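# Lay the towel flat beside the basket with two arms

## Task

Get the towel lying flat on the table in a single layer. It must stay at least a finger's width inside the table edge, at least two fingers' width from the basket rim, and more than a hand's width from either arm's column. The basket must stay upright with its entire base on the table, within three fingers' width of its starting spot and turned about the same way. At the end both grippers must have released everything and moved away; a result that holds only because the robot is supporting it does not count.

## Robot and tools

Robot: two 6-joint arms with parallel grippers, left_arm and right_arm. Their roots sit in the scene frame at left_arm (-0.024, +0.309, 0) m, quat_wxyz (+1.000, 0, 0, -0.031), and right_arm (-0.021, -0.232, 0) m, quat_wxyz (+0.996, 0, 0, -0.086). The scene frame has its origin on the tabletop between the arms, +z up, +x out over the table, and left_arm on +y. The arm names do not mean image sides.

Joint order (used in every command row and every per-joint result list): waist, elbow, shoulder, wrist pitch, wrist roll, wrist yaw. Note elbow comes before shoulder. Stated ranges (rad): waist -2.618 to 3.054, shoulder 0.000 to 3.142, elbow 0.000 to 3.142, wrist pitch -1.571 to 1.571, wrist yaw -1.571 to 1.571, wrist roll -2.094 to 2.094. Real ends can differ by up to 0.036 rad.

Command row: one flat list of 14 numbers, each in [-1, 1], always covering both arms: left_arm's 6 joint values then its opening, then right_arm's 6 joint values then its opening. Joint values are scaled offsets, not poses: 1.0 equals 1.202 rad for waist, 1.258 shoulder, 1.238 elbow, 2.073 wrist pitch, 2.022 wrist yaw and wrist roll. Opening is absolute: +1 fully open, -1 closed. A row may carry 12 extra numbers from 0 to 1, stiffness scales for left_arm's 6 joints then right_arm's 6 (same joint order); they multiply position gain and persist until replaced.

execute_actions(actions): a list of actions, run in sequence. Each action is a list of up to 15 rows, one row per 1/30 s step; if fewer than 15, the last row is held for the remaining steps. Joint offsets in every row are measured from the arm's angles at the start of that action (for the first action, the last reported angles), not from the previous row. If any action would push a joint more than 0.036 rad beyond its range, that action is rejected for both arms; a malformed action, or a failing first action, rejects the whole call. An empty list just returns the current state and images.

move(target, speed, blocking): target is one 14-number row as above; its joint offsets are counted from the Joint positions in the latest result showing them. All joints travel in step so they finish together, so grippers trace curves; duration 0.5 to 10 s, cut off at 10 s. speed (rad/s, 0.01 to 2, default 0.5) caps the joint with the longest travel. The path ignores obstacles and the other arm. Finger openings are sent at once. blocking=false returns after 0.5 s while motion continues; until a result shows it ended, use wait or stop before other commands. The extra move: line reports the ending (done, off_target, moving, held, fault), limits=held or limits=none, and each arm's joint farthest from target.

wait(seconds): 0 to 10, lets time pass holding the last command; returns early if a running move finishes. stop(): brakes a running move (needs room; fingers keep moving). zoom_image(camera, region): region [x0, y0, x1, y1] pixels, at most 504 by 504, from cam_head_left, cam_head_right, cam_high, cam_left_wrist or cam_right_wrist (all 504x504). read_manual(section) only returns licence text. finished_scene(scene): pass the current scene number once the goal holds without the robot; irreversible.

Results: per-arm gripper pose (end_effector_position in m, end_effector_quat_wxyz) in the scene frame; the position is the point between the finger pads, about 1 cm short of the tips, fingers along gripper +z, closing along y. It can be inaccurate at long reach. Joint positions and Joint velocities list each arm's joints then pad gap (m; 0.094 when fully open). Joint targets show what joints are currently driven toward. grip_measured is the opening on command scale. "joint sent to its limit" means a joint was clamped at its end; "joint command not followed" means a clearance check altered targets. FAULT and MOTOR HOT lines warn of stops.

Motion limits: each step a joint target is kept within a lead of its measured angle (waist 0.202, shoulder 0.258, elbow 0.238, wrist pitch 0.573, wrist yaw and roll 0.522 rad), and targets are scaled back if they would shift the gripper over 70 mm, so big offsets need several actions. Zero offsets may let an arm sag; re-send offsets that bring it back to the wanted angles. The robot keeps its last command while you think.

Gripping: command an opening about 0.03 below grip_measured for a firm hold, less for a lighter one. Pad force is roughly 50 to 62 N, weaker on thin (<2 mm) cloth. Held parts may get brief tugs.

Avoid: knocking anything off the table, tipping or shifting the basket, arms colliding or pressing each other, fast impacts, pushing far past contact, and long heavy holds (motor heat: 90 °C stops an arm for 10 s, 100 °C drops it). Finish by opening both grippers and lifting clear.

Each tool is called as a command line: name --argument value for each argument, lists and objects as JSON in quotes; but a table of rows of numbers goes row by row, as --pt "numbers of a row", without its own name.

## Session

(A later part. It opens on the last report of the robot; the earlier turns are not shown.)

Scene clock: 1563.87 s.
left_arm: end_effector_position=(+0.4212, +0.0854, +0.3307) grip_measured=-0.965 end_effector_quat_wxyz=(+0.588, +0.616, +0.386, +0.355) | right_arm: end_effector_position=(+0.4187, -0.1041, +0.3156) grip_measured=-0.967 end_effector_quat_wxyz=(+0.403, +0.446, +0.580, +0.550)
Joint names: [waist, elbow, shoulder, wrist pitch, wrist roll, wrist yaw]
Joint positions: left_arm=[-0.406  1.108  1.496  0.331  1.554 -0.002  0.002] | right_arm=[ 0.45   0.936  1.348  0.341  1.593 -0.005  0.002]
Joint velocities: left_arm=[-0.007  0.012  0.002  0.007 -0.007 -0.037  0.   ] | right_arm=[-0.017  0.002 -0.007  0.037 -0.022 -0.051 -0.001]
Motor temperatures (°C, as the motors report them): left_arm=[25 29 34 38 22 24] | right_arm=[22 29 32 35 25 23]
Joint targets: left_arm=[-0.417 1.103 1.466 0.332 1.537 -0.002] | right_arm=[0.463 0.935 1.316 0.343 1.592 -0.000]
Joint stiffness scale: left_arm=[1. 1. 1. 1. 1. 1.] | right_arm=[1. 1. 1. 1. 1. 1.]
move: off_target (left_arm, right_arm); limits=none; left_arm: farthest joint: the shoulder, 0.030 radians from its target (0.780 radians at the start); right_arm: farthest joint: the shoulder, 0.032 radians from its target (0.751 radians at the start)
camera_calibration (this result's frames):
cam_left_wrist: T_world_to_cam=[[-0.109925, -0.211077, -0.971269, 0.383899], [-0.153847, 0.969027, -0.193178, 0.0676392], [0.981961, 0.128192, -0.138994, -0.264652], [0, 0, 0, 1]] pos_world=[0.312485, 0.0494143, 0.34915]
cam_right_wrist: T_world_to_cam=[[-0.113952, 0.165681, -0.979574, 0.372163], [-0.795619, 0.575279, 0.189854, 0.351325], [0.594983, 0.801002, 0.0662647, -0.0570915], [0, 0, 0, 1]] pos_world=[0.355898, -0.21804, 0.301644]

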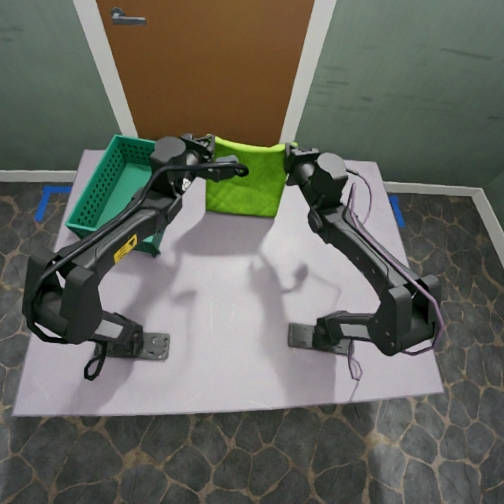

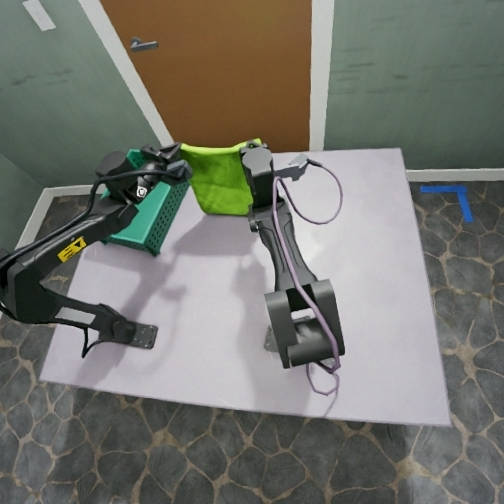

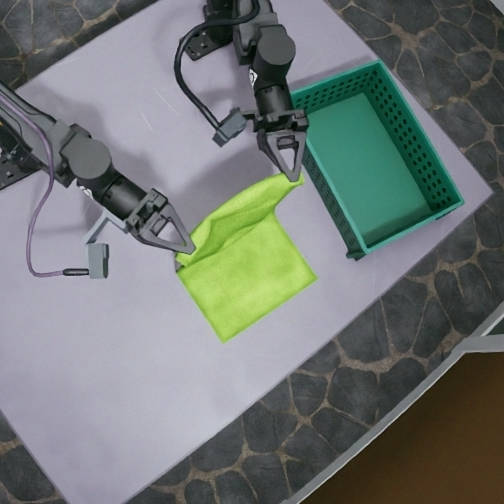

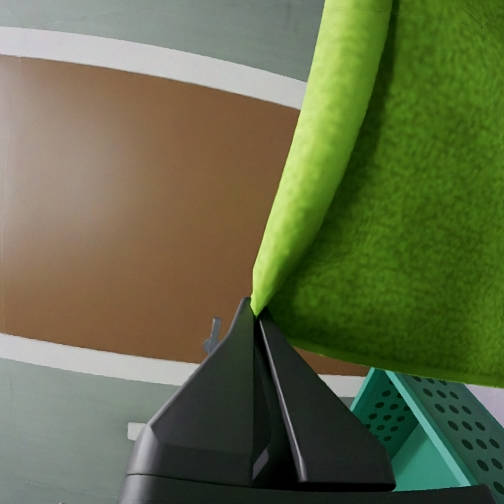

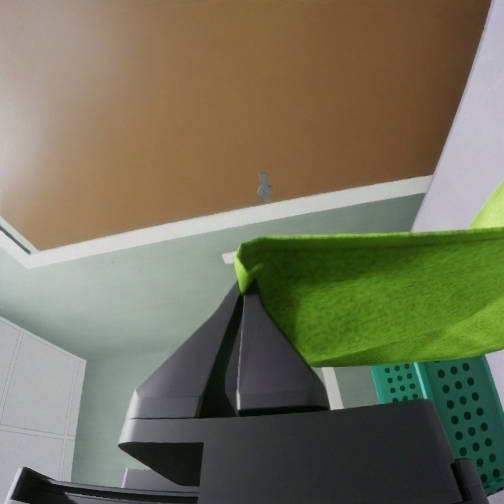

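move --target '[-0.181,-0.142,-0.255,-0.416,-0.257,0.0,-1,0.136,-0.126,-0.317,-0.454,0.146,0.002,-1]' --speed 0.6

Scene clock: 1605.30 s.
left_arm: end_effector_position=(+0.2541, +0.0885, +0.1879) grip_measured=-0.965 end_effector_quat_wxyz=(+0.384, +0.699, +0.599, +0.073) | right_arm: end_effector_position=(+0.2521, -0.1048, +0.1770) grip_measured=-0.967 end_effector_quat_wxyz=(+0.154, +0.613, +0.688, +0.357)
Joint names: [waist, elbow, shoulder, wrist pitch, wrist roll, wrist yaw]
Joint positions: left_arm=[-0.612  0.943  1.199 -0.512  1.049 -0.002  0.002] | right_arm=[ 0.6    0.786  0.973 -0.584  1.886 -0.005  0.002]
Joint velocities: left_arm=[ 0.002 -0.017 -0.007 -0.007  0.037 -0.007 -0.   ] | right_arm=[-0.017  0.002 -0.012 -0.007 -0.081  0.007 -0.   ]
Motor temperatures (°C, as the motors report them): left_arm=[25 28 32 39 22 24] | right_arm=[22 28 30 36 25 23]
Joint targets: left_arm=[-0.624 0.932 1.175 -0.531 1.035 -0.002] | right_arm=[0.613 0.780 0.949 -0.600 1.888 -0.001]
Joint stiffness scale: left_arm=[1. 1. 1. 1. 1. 1.] | right_arm=[1. 1. 1. 1. 1. 1.]
move: off_target (left_arm, right_arm); limits=none; left_arm: farthest joint: the shoulder, 0.023 radians from its target (0.321 radians at the start); right_arm: farthest joint: the shoulder, 0.024 radians from its target (0.399 radians at the start)
camera_calibration (this result's frames):
cam_left_wrist: T_world_to_cam=[[-0.791627, -0.234525, -0.564202, 0.326319], [-0.265528, 0.963696, -0.0280248, 0.00923645], [0.550292, 0.127626, -0.825161, 0.117823], [0, 0, 0, 1]] pos_world=[0.195938, 0.0525915, 0.281592]
cam_right_wrist: T_world_to_cam=[[-0.752385, 0.168263, -0.636871, 0.31812], [-0.461875, 0.55459, 0.692172, 0.0702124], [0.469669, 0.814934, -0.339549, 0.156635], [0, 0, 0, 1]] pos_world=[0.198211, -0.220114, 0.207187]

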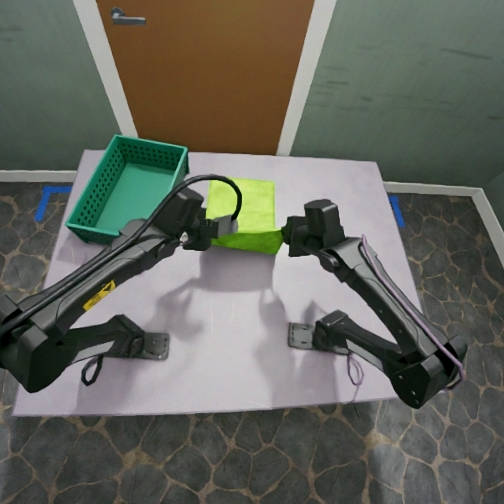

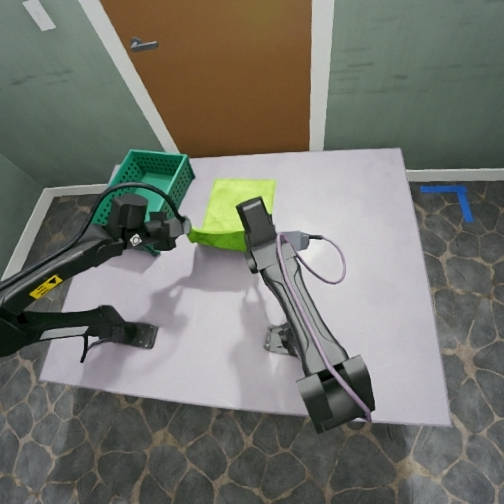

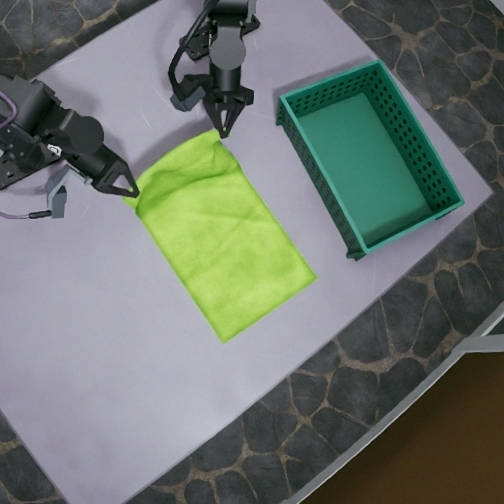

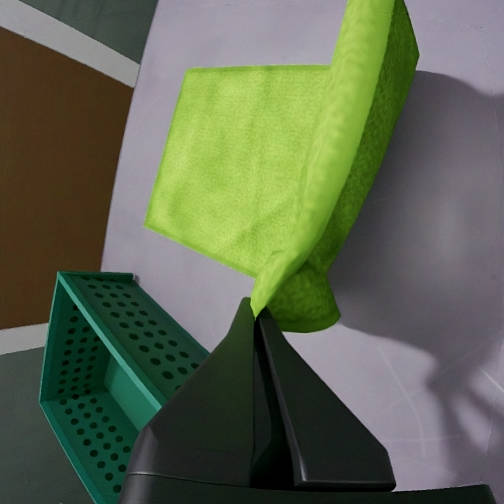

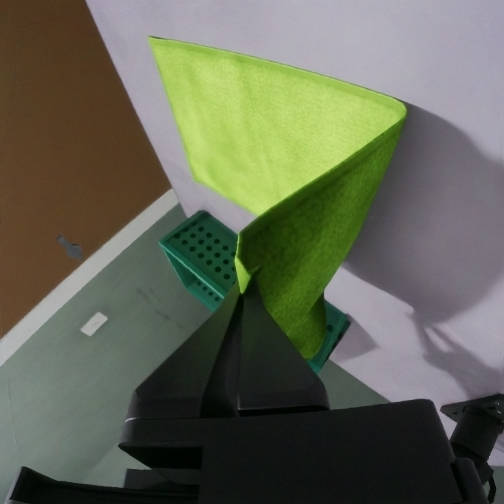

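move --target '[-0.285,-0.173,0.102,-0.108,-0.238,0.0,-1,0.27,-0.233,0.0,-0.125,0.091,0.002,-1]' --speed 0.35

Scene clock: 1638.13 s.
left_arm: end_effector_position=(+0.1156, +0.0913, +0.0501) grip_measured=-0.965 end_effector_quat_wxyz=(+0.132, +0.706, +0.695, -0.028) | right_arm: end_effector_position=(+0.1155, -0.1035, +0.0417) grip_measured=-0.967 end_effector_quat_wxyz=(+0.020, +0.608, +0.781, +0.142)
Joint names: [waist, elbow, shoulder, wrist pitch, wrist roll, wrist yaw]
Joint positions: left_arm=[-0.944  0.738  1.322 -0.717  0.579 -0.002  0.002] | right_arm=[ 0.912  0.506  0.973 -0.816  2.064 -0.008  0.002]
Joint velocities: left_arm=[-0.002  0.007  0.017 -0.007  0.007 -0.022 -0.001] | right_arm=[-0.002 -0.002 -0.007  0.037  0.007  0.022 -0.   ]
Motor temperatures (°C, as the motors report them): left_arm=[25 28 31 38 22 24] | right_arm=[22 28 29 35 25 23]
Joint targets: left_arm=[-0.955 0.728 1.327 -0.736 0.568 -0.001] | right_arm=[0.925 0.498 0.973 -0.844 2.070 -0.001]
Joint stiffness scale: left_arm=[1. 1. 1. 1. 1. 1.] | right_arm=[1. 1. 1. 1. 1. 1.]
move: off_target (right_arm); limits=none; left_arm: farthest joint: the wrist pitch, 0.019 radians from its target (0.224 radians at the start); right_arm: farthest joint: the wrist pitch, 0.028 radians from its target (0.259 radians at the start)
camera_calibration (this result's frames):
cam_left_wrist: T_world_to_cam=[[-0.962539, -0.229656, -0.14414, 0.137869], [-0.265665, 0.905112, 0.331955, -0.0467725], [0.0542277, 0.357813, -0.932218, 0.1217], [0, 0, 0, 1]] pos_world=[0.113679, 0.0304509, 0.14885]
cam_right_wrist: T_world_to_cam=[[-0.97293, -0.055554, -0.224324, 0.114046], [-0.20575, 0.650242, 0.731336, 0.0787497], [0.105236, 0.757693, -0.64407, 0.222672], [0, 0, 0, 1]] pos_world=[0.103728, -0.213588, 0.111407]

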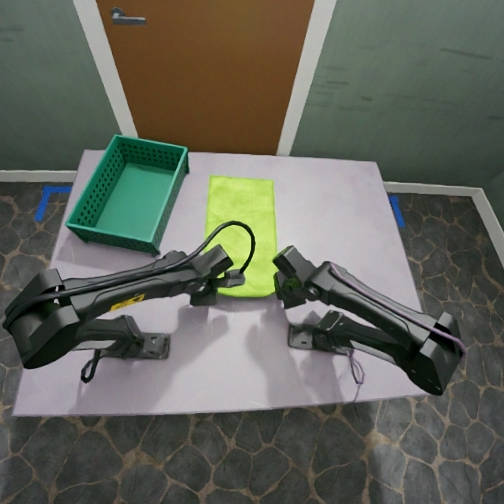

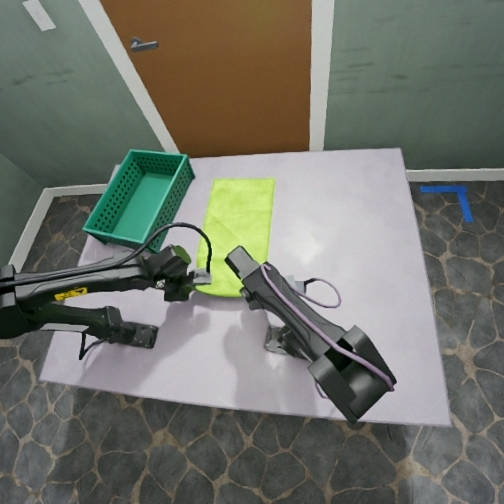

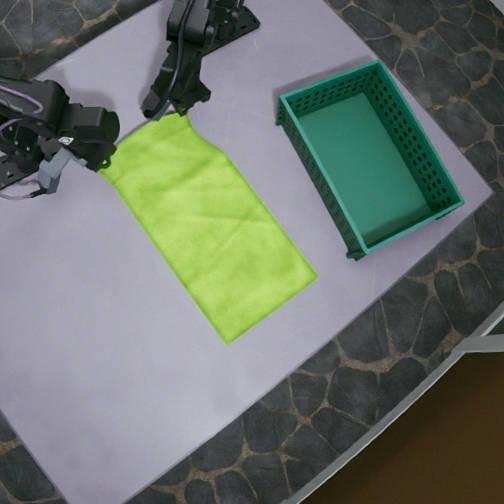

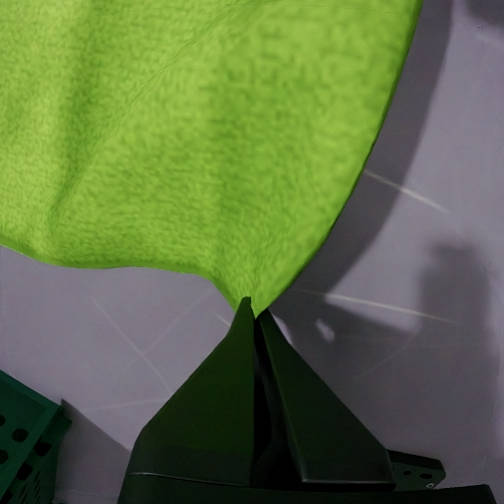

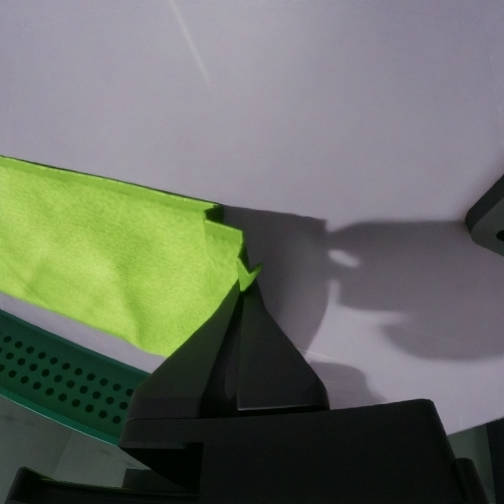

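move --target '[0.055,-0.106,-0.086,0.028,0.025,0.0,-1,0.0,-0.045,0.022,0.028,0.0,0.002,-1]' --speed 0.15

Scene clock: 1654.87 s.
left_arm: end_effector_position=(+0.1174, +0.1093, +0.0404) grip_measured=-0.965 end_effector_quat_wxyz=(+0.153, +0.701, +0.696, -0.028) | right_arm: end_effector_position=(+0.1169, -0.0982, +0.0317) grip_measured=-0.967 end_effector_quat_wxyz=(+0.014, +0.606, +0.781, +0.153)
Joint names: [waist, elbow, shoulder, wrist pitch, wrist roll, wrist yaw]
Joint positions: left_arm=[-0.894  0.626  1.236 -0.648  0.62   0.005  0.002] | right_arm=[ 0.912  0.464  0.988 -0.739  2.064 -0.025  0.002]
Joint velocities: left_arm=[ 0.002  0.007 -0.007 -0.051 -0.037  0.037 -0.   ] | right_arm=[ 0.012 -0.027  0.017  0.007 -0.051 -0.022  0.   ]
Motor temperatures (°C, as the motors report them): left_arm=[25 28 30 36 22 24] | right_arm=[22 27 28 33 25 23]
Joint targets: left_arm=[-0.878 0.607 1.214 -0.658 0.630 -0.002] | right_arm=[0.912 0.450 1.001 -0.758 2.064 -0.004]
Joint stiffness scale: left_arm=[1. 1. 1. 1. 1. 1.] | right_arm=[1. 1. 1. 1. 1. 1.]
move: off_target (left_arm, right_arm); limits=none; left_arm: farthest joint: the shoulder, 0.022 radians from its target (0.108 radians at the start); right_arm: farthest joint: the wrist yaw, 0.021 radians from its target (0.004 radians at the start)
camera_calibration (this result's frames):
cam_left_wrist: T_world_to_cam=[[-0.956001, -0.243327, -0.163872, 0.14382], [-0.282871, 0.912641, 0.295078, -0.05674], [0.0777553, 0.328449, -0.941316, 0.106864], [0, 0, 0, 1]] pos_world=[0.113133, 0.0516791, 0.140904]
cam_right_wrist: T_world_to_cam=[[-0.971662, -0.0544961, -0.230008, 0.113564], [-0.212148, 0.630187, 0.746899, 0.0811517], [0.104245, 0.774529, -0.62389, 0.213239], [0, 0, 0, 1]] pos_world=[0.105333, -0.210111, 0.098546]

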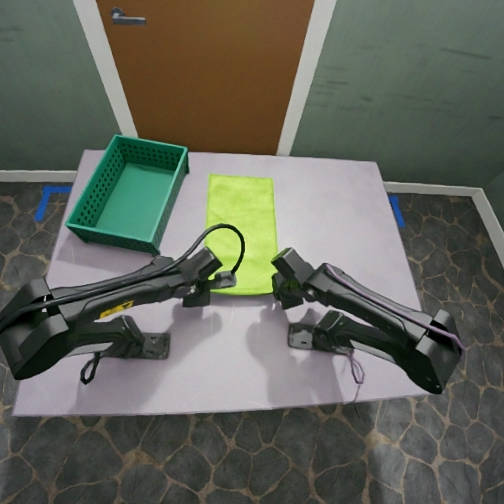

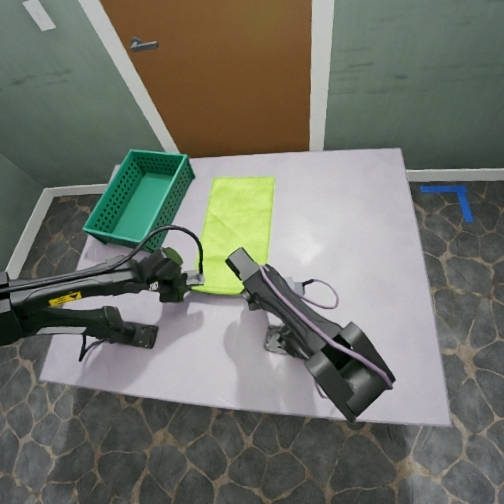

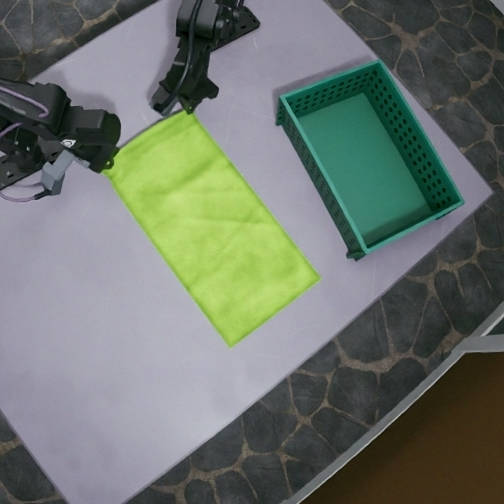

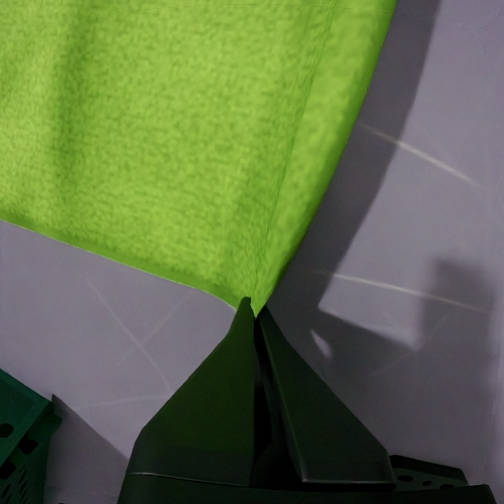

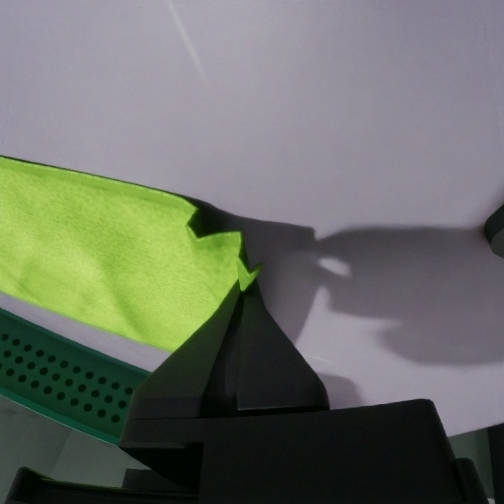

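move --target '[0.126,0.095,0.123,0.034,0.07,0.0,-1,-0.127,0.089,0.17,0.068,0.0,0.005,-1]' --speed 0.06

Scene clock: 1680.67 s.
left_arm: end_effector_position=(+0.1641, +0.1075, +0.0360) grip_measured=-0.965 end_effector_quat_wxyz=(+0.154, +0.699, +0.698, -0.009) | right_arm: end_effector_position=(+0.1670, -0.0924, +0.0294) grip_measured=-0.967 end_effector_quat_wxyz=(+0.020, +0.656, +0.737, +0.164)
Joint names: [waist, elbow, shoulder, wrist pitch, wrist roll, wrist yaw]
Joint positions: left_arm=[-0.757  0.712  1.383 -0.589  0.752  0.008  0.002] | right_arm=[ 0.775  0.546  1.191 -0.596  2.064 -0.039  0.002]
Joint velocities: left_arm=[ 0.002  0.007  0.012 -0.022 -0.037 -0.022 -0.001] | right_arm=[-0.007 -0.007 -0.027 -0.022 -0.095 -0.037 -0.   ]
Motor temperatures (°C, as the motors report them): left_arm=[25 28 30 35 22 24] | right_arm=[22 27 28 32 25 23]
Joint targets: left_arm=[-0.743 0.743 1.390 -0.577 0.761 0.005] | right_arm=[0.759 0.575 1.202 -0.598 2.064 -0.014]
Joint stiffness scale: left_arm=[1. 1. 1. 1. 1. 1.] | right_arm=[1. 1. 1. 1. 1. 1.]
move: off_target (left_arm, right_arm); limits=none; left_arm: farthest joint: the elbow, 0.032 radians from its target (0.118 radians at the start); right_arm: farthest joint: the elbow, 0.029 radians from its target (0.110 radians at the start)
camera_calibration (this result's frames):
cam_left_wrist: T_world_to_cam=[[-0.948307, -0.249632, -0.195953, 0.187911], [-0.301351, 0.901927, 0.309377, -0.0368949], [0.0995053, 0.352435, -0.930531, 0.0931468], [0, 0, 0, 1]] pos_world=[0.157811, 0.0473569, 0.134912]
cam_right_wrist: T_world_to_cam=[[-0.968017, 0.0797972, -0.237854, 0.174068], [-0.134507, 0.635223, 0.760526, 0.0769746], [0.211778, 0.768195, -0.604174, 0.182952], [0, 0, 0, 1]] pos_world=[0.14011, -0.203329, 0.0933966]

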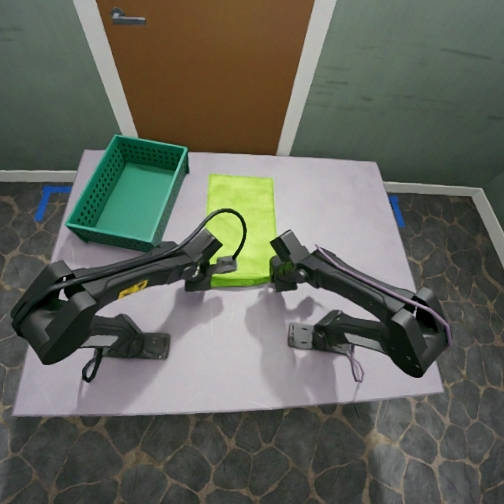

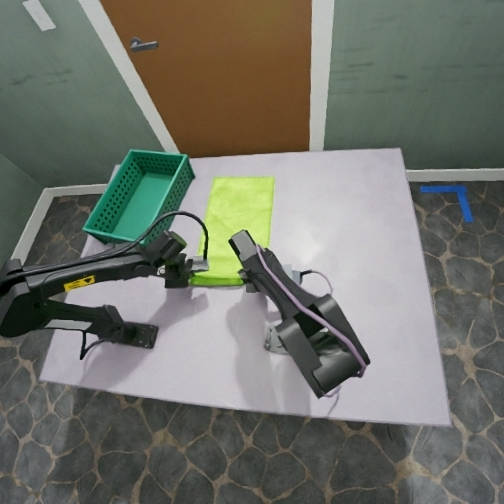

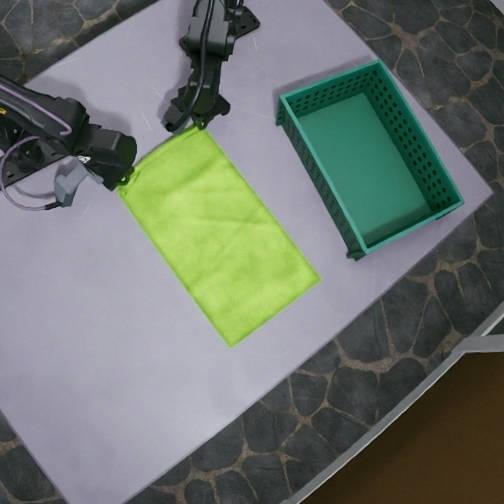

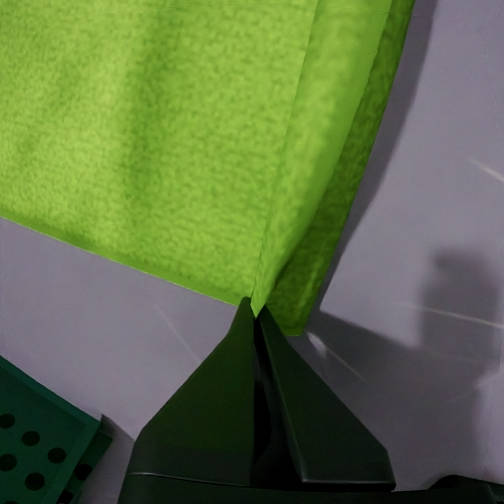

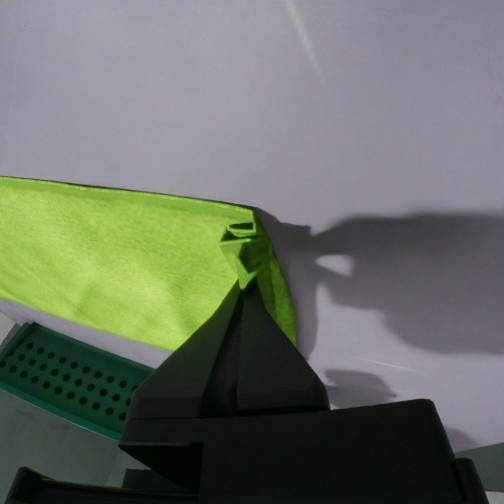

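move --target '[-0.132,-0.079,-0.127,-0.033,-0.071,0.0,-1,0.125,-0.074,-0.18,-0.079,0.0,0.012,-1]' --speed 0.25

execute_actions --actions '[[[0,0,0,0,0,0,-0.9,0,0,0,0,0,0,-0.9],[0,0,0,0,0,0,-0.8,0,0,0,0,0,0,-0.8],[0,0,0,0,0,0,-0.7,0,0,0,0,0,0,-0.7],[0,0,0,0,0,0,-0.6,0,0,0,0,0,0,-0.6],[0,0,0,0,0,0,-0.5,0,0,0,0,0,0,-0.5],[0,0,0,0,0,0,-0.4,0,0,0,0,0,0,-0.4],[0,0,0,0,0,0,-0.3,0,0,0,0,0,0,-0.3],[0,0,0,0,0,0,-0.2,0,0,0,0,0,0,-0.2],[0,0,0,0,0,0,-0.1,0,0,0,0,0,0,-0.1],[0,0,0,0,0,0,0,0,0,0,0,0,0,0]]]'

Scene clock: 1693.60 s.
left_arm: end_effector_position=(+0.1165, +0.1052, +0.0395) grip_measured=-0.965 end_effector_quat_wxyz=(+0.155, +0.704, +0.692, -0.031) | right_arm: end_effector_position=(+0.1184, -0.0949, +0.0333) grip_measured=-0.967 end_effector_quat_wxyz=(+0.011, +0.604, +0.780, +0.161)
Joint names: [waist, elbow, shoulder, wrist pitch, wrist roll, wrist yaw]
Joint positions: left_arm=[-0.904  0.628  1.246 -0.635  0.62   0.008  0.002] | right_arm=[ 0.912  0.465  0.986 -0.726  2.064 -0.032  0.002]
Joint velocities: left_arm=[-0.002  0.002 -0.002  0.022 -0.066 -0.066 -0.   ] | right_arm=[ 0.007  0.002 -0.017 -0.007 -0.007 -0.051 -0.001]
Motor temperatures (°C, as the motors report them): left_arm=[25 28 30 35 22 24] | right_arm=[22 28 28 32 25 23]
Joint targets: left_arm=[-0.915 0.614 1.224 -0.658 0.608 0.009] | right_arm=[0.925 0.454 0.964 -0.760 2.064 -0.015]
Joint stiffness scale: left_arm=[1. 1. 1. 1. 1. 1.] | right_arm=[1. 1. 1. 1. 1. 1.]
move: off_target (left_arm, right_arm); limits=none; left_arm: farthest joint: the shoulder, 0.023 radians from its target (0.160 radians at the start); right_arm: farthest joint: the wrist pitch, 0.033 radians from its target (0.164 radians at the start)
camera_calibration (this result's frames):
cam_left_wrist: T_world_to_cam=[[-0.958673, -0.233957, -0.161894, 0.14104], [-0.272849, 0.917258, 0.290158, -0.0544584], [0.0806145, 0.322339, -0.943185, 0.107903], [0, 0, 0, 1]] pos_world=[0.111654, 0.0481684, 0.140407]
cam_right_wrist: T_world_to_cam=[[-0.970025, -0.0535129, -0.237041, 0.115713], [-0.218651, 0.617842, 0.75529, 0.0775163], [0.106036, 0.784479, -0.611023, 0.211796], [0, 0, 0, 1]] pos_world=[0.106735, -0.20785, 0.0982938]

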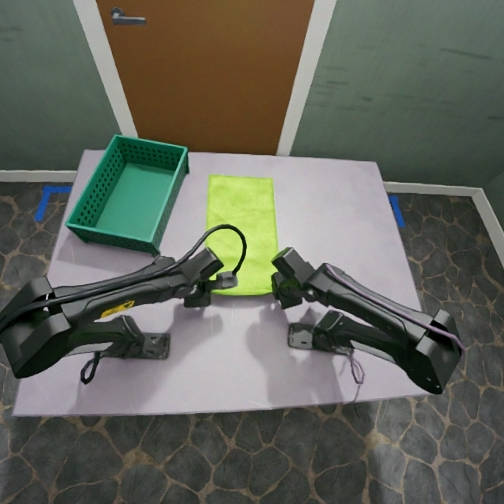

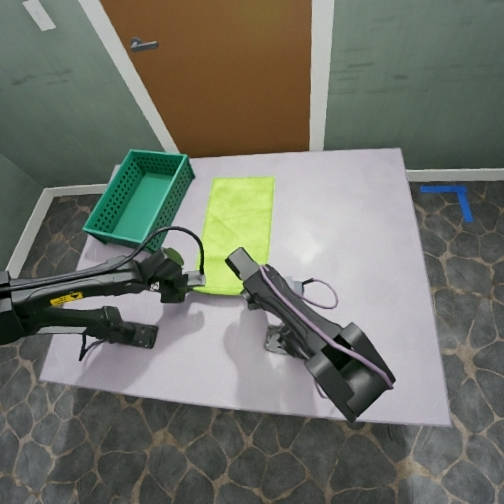

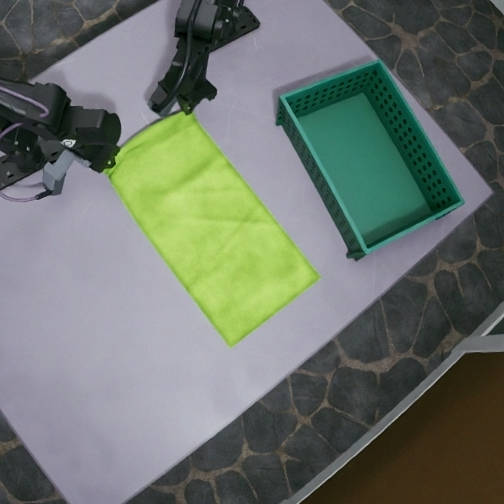

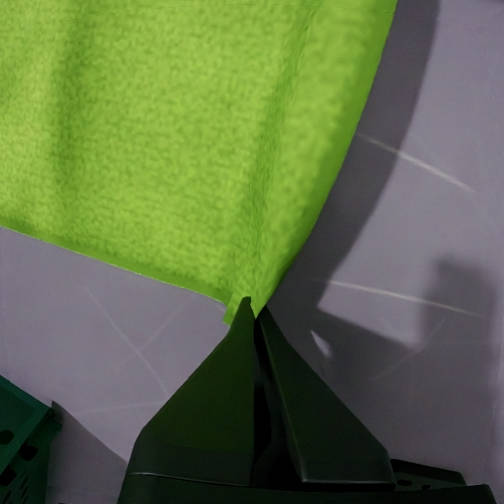

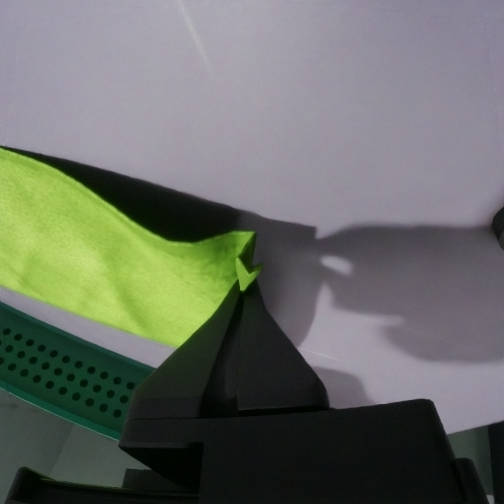

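Scene clock: 1694.10 s.
left_arm: end_effector_position=(+0.1165, +0.1052, +0.0395) grip_measured=-0.003 end_effector_quat_wxyz=(+0.155, +0.704, +0.692, -0.031) | right_arm: end_effector_position=(+0.1183, -0.0948, +0.0333) grip_measured=-0.002 end_effector_quat_wxyz=(+0.011, +0.604, +0.780, +0.161)
Joint names: [waist, elbow, shoulder, wrist pitch, wrist roll, wrist yaw]
Joint positions: left_arm=[-0.904  0.628  1.246 -0.635  0.62   0.008  0.047] | right_arm=[ 0.912  0.465  0.986 -0.726  2.064 -0.033  0.047]
Joint velocities: left_arm=[-0.012 -0.012 -0.007  0.022  0.037  0.022  0.002] | right_arm=[-0.027  0.002 -0.002 -0.037  0.022 -0.037 -0.001]
Motor temperatures (°C, as the motors report them): left_arm=[25 28 30 35 22 24] | right_arm=[22 28 28 32 25 23]
Joint targets: left_arm=[-0.904 0.628 1.246 -0.635 0.620 0.008] | right_arm=[0.912 0.465 0.986 -0.726 2.064 -0.033]
Joint stiffness scale: left_arm=[1. 1. 1. 1. 1. 1.] | right_arm=[1. 1. 1. 1. 1. 1.]
camera_calibration (this result's frames):
cam_left_wrist: T_world_to_cam=[[-0.958673, -0.233957, -0.161894, 0.14104], [-0.272849, 0.917258, 0.290158, -0.0544584], [0.0806145, 0.322339, -0.943185, 0.107903], [0, 0, 0, 1]] pos_world=[0.111654, 0.0481684, 0.140407]
cam_right_wrist: T_world_to_cam=[[-0.970127, -0.0536216, -0.236596, 0.115616], [-0.218432, 0.617386, 0.755726, 0.0773477], [0.105548, 0.784831, -0.610655, 0.21181], [0, 0, 0, 1]] pos_world=[0.106702, -0.207789, 0.0982434]

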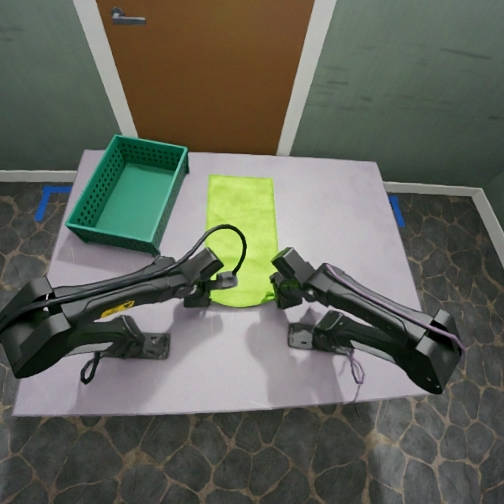

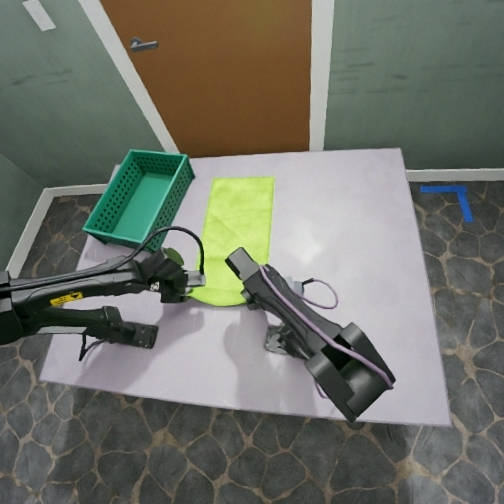

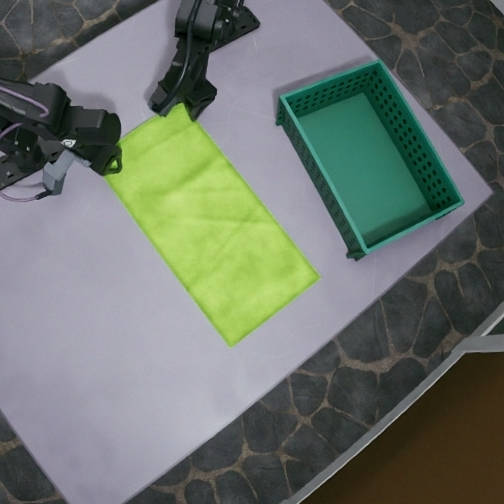

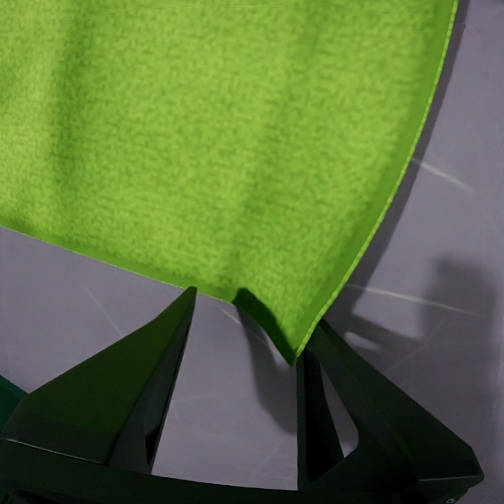

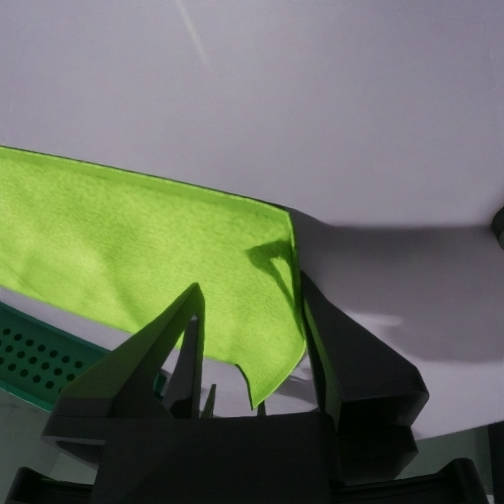

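execute_actions --actions '[[[0,0,0,0,0,0,0.2,0,0,0,0,0,0,0.2],[0,0,0,0,0,0,0.3,0,0,0,0,0,0,0.3],[0,0,0,0,0,0,0.4,0,0,0,0,0,0,0.4],[0,0,0,0,0,0,0.5,0,0,0,0,0,0,0.5],[0,0,0,0,0,0,0.6,0,0,0,0,0,0,0.6],[0,0,0,0,0,0,0.7,0,0,0,0,0,0,0.7],[0,0,0,0,0,0,0.8,0,0,0,0,0,0,0.8],[0,0,0,0,0,0,0.9,0,0,0,0,0,0,0.9],[0,0,0,0,0,0,1,0,0,0,0,0,0,1]]]'

move --target '[0,0.2,-0.12,-0.2,0,0,1,0,0.22,-0.12,-0.21,0,0.015,1]' --speed 0.4

Scene clock: 1702.97 s.
left_arm: end_effector_position=(+0.1165, +0.1052, +0.0395) grip_measured=+1.000 end_effector_quat_wxyz=(+0.155, +0.704, +0.692, -0.031) | right_arm: end_effector_position=(+0.1183, -0.0948, +0.0333) grip_measured=+1.000 end_effector_quat_wxyz=(+0.011, +0.604, +0.780, +0.161)
Joint names: [waist, elbow, shoulder, wrist pitch, wrist roll, wrist yaw]
Joint positions: left_arm=[-0.904  0.628  1.246 -0.635  0.62   0.008  0.094] | right_arm=[ 0.912  0.465  0.986 -0.726  2.064 -0.033  0.094]
Joint velocities: left_arm=[-0.017  0.007 -0.022 -0.022  0.022 -0.007  0.   ] | right_arm=[-0.012 -0.022 -0.002  0.007 -0.081 -0.022  0.   ]
Motor temperatures (°C, as the motors report them): left_arm=[25 28 30 35 22 24] | right_arm=[22 28 28 32 25 23]
Joint targets: left_arm=[-0.904 0.628 1.246 -0.635 0.620 0.008] | right_arm=[0.912 0.465 0.986 -0.726 2.064 -0.033]
Joint stiffness scale: left_arm=[1. 1. 1. 1. 1. 1.] | right_arm=[1. 1. 1. 1. 1. 1.]
camera_calibration (this result's frames):
cam_left_wrist: T_world_to_cam=[[-0.958673, -0.233957, -0.161894, 0.14104], [-0.272849, 0.917258, 0.290158, -0.0544584], [0.0806145, 0.322339, -0.943185, 0.107903], [0, 0, 0, 1]] pos_world=[0.111654, 0.0481684, 0.140407]
cam_right_wrist: T_world_to_cam=[[-0.970127, -0.0536216, -0.236596, 0.115616], [-0.218432, 0.617386, 0.755726, 0.0773477], [0.105548, 0.784831, -0.610655, 0.21181], [0, 0, 0, 1]] pos_world=[0.106702, -0.207789, 0.0982434]

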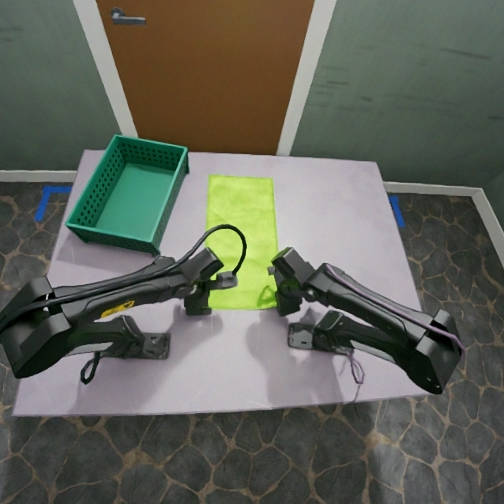

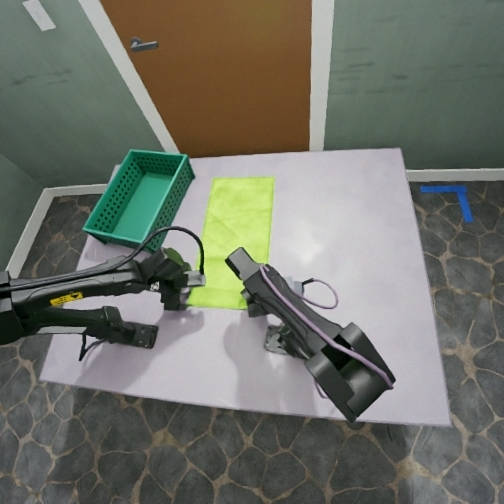

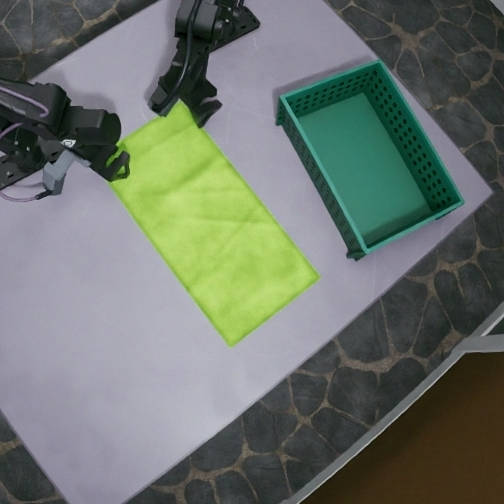

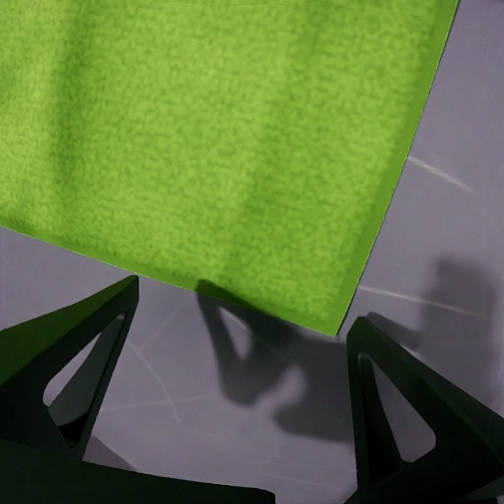

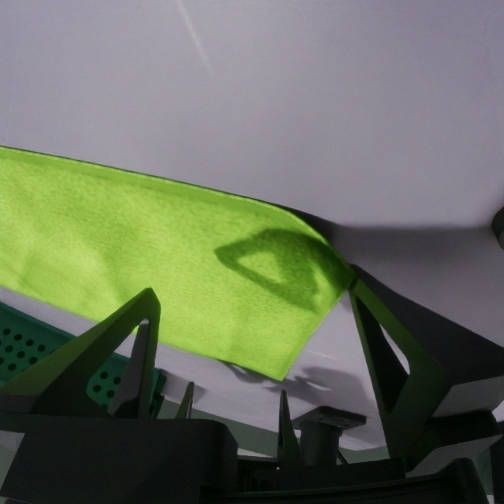

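Scene clock: 1704.80 s.
left_arm: end_effector_position=(+0.1016, +0.1267, +0.1084) grip_measured=+1.000 end_effector_quat_wxyz=(+0.131, +0.707, +0.695, -0.027) | right_arm: end_effector_position=(+0.0999, -0.1155, +0.1030) grip_measured=+1.000 end_effector_quat_wxyz=(+0.016, +0.607, +0.782, +0.142)
Joint names: [waist, elbow, shoulder, wrist pitch, wrist roll, wrist yaw]
Joint positions: left_arm=[-0.904  0.844  1.115 -1.033  0.62   0.008  0.094] | right_arm=[ 0.912  0.708  0.855 -1.138  2.064 -0.017  0.094]
Joint velocities: left_arm=[-0.002 -0.002  0.007 -0.037  0.022  0.007  0.   ] | right_arm=[ 0.007  0.007  0.002 -0.081  0.051  0.022  0.   ]
Motor temperatures (°C, as the motors report them): left_arm=[25 28 30 35 22 24] | right_arm=[22 28 28 32 25 23]
Joint targets: left_arm=[-0.904 0.875 1.095 -1.050 0.620 0.008] | right_arm=[0.912 0.737 0.835 -1.162 2.064 -0.003]
Joint stiffness scale: left_arm=[1. 1. 1. 1. 1. 1.] | right_arm=[1. 1. 1. 1. 1. 1.]
move: off_target (left_arm, right_arm); limits=none; left_arm: farthest joint: the elbow, 0.031 radians from its target (0.248 radians at the start); right_arm: farthest joint: the elbow, 0.029 radians from its target (0.272 radians at the start)
camera_calibration (this result's frames):
cam_left_wrist: T_world_to_cam=[[-0.962954, -0.227752, -0.144393, 0.140761], [-0.264119, 0.904602, 0.334568, -0.102278], [0.0544197, 0.36031, -0.931244, 0.16368], [0, 0, 0, 1]] pos_world=[0.0996258, 0.0656036, 0.20697]
cam_right_wrist: T_world_to_cam=[[-0.974321, -0.0572414, -0.217768, 0.111138], [-0.202502, 0.645634, 0.736309, 0.0371702], [0.098451, 0.761499, -0.640646, 0.273649], [0, 0, 0, 1]] pos_world=[0.0888698, -0.22602, 0.172146]

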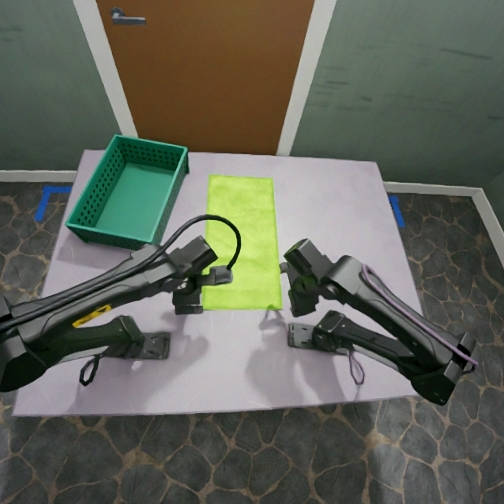

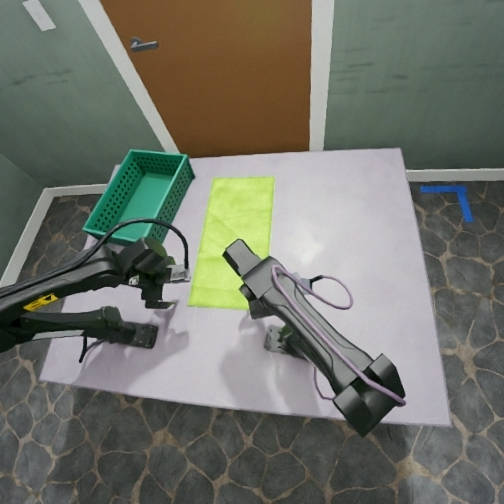

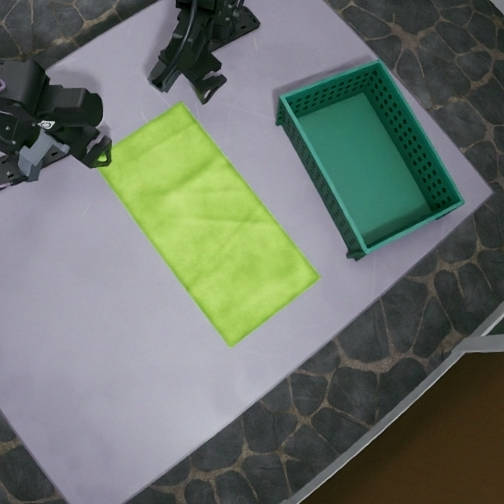

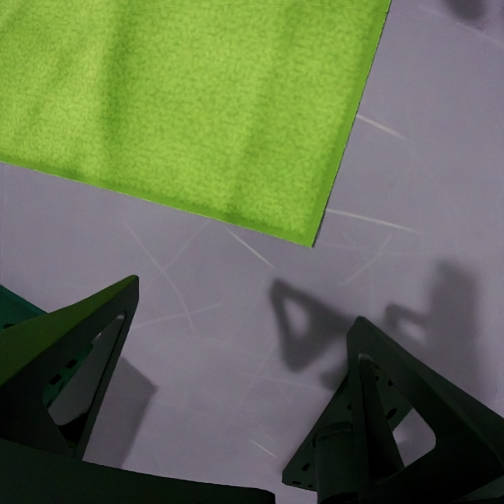

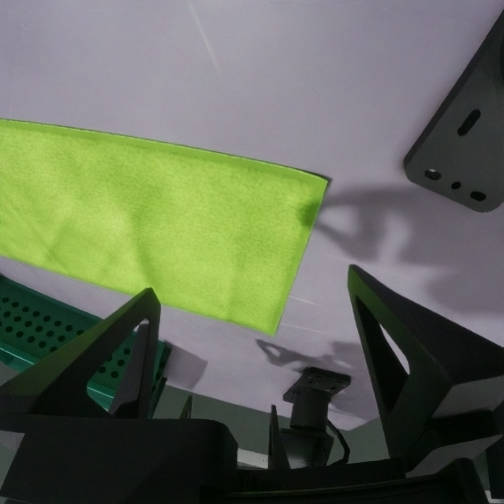

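zoom_image --camera "cam_high" --region '[200, 220, 400, 420]'

Region (200, 220, 400, 420) of cam_high's 504x504 image, scaled by 2.520, with more detail than that image has.

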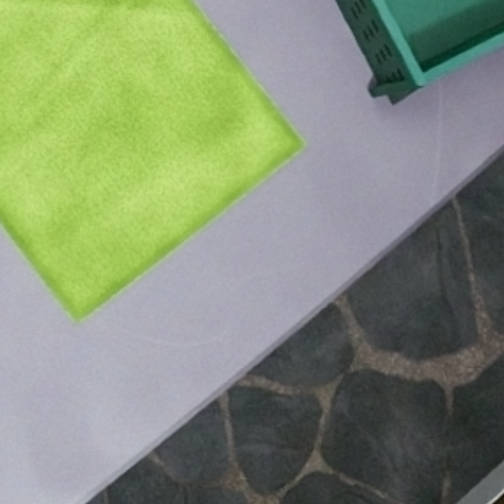

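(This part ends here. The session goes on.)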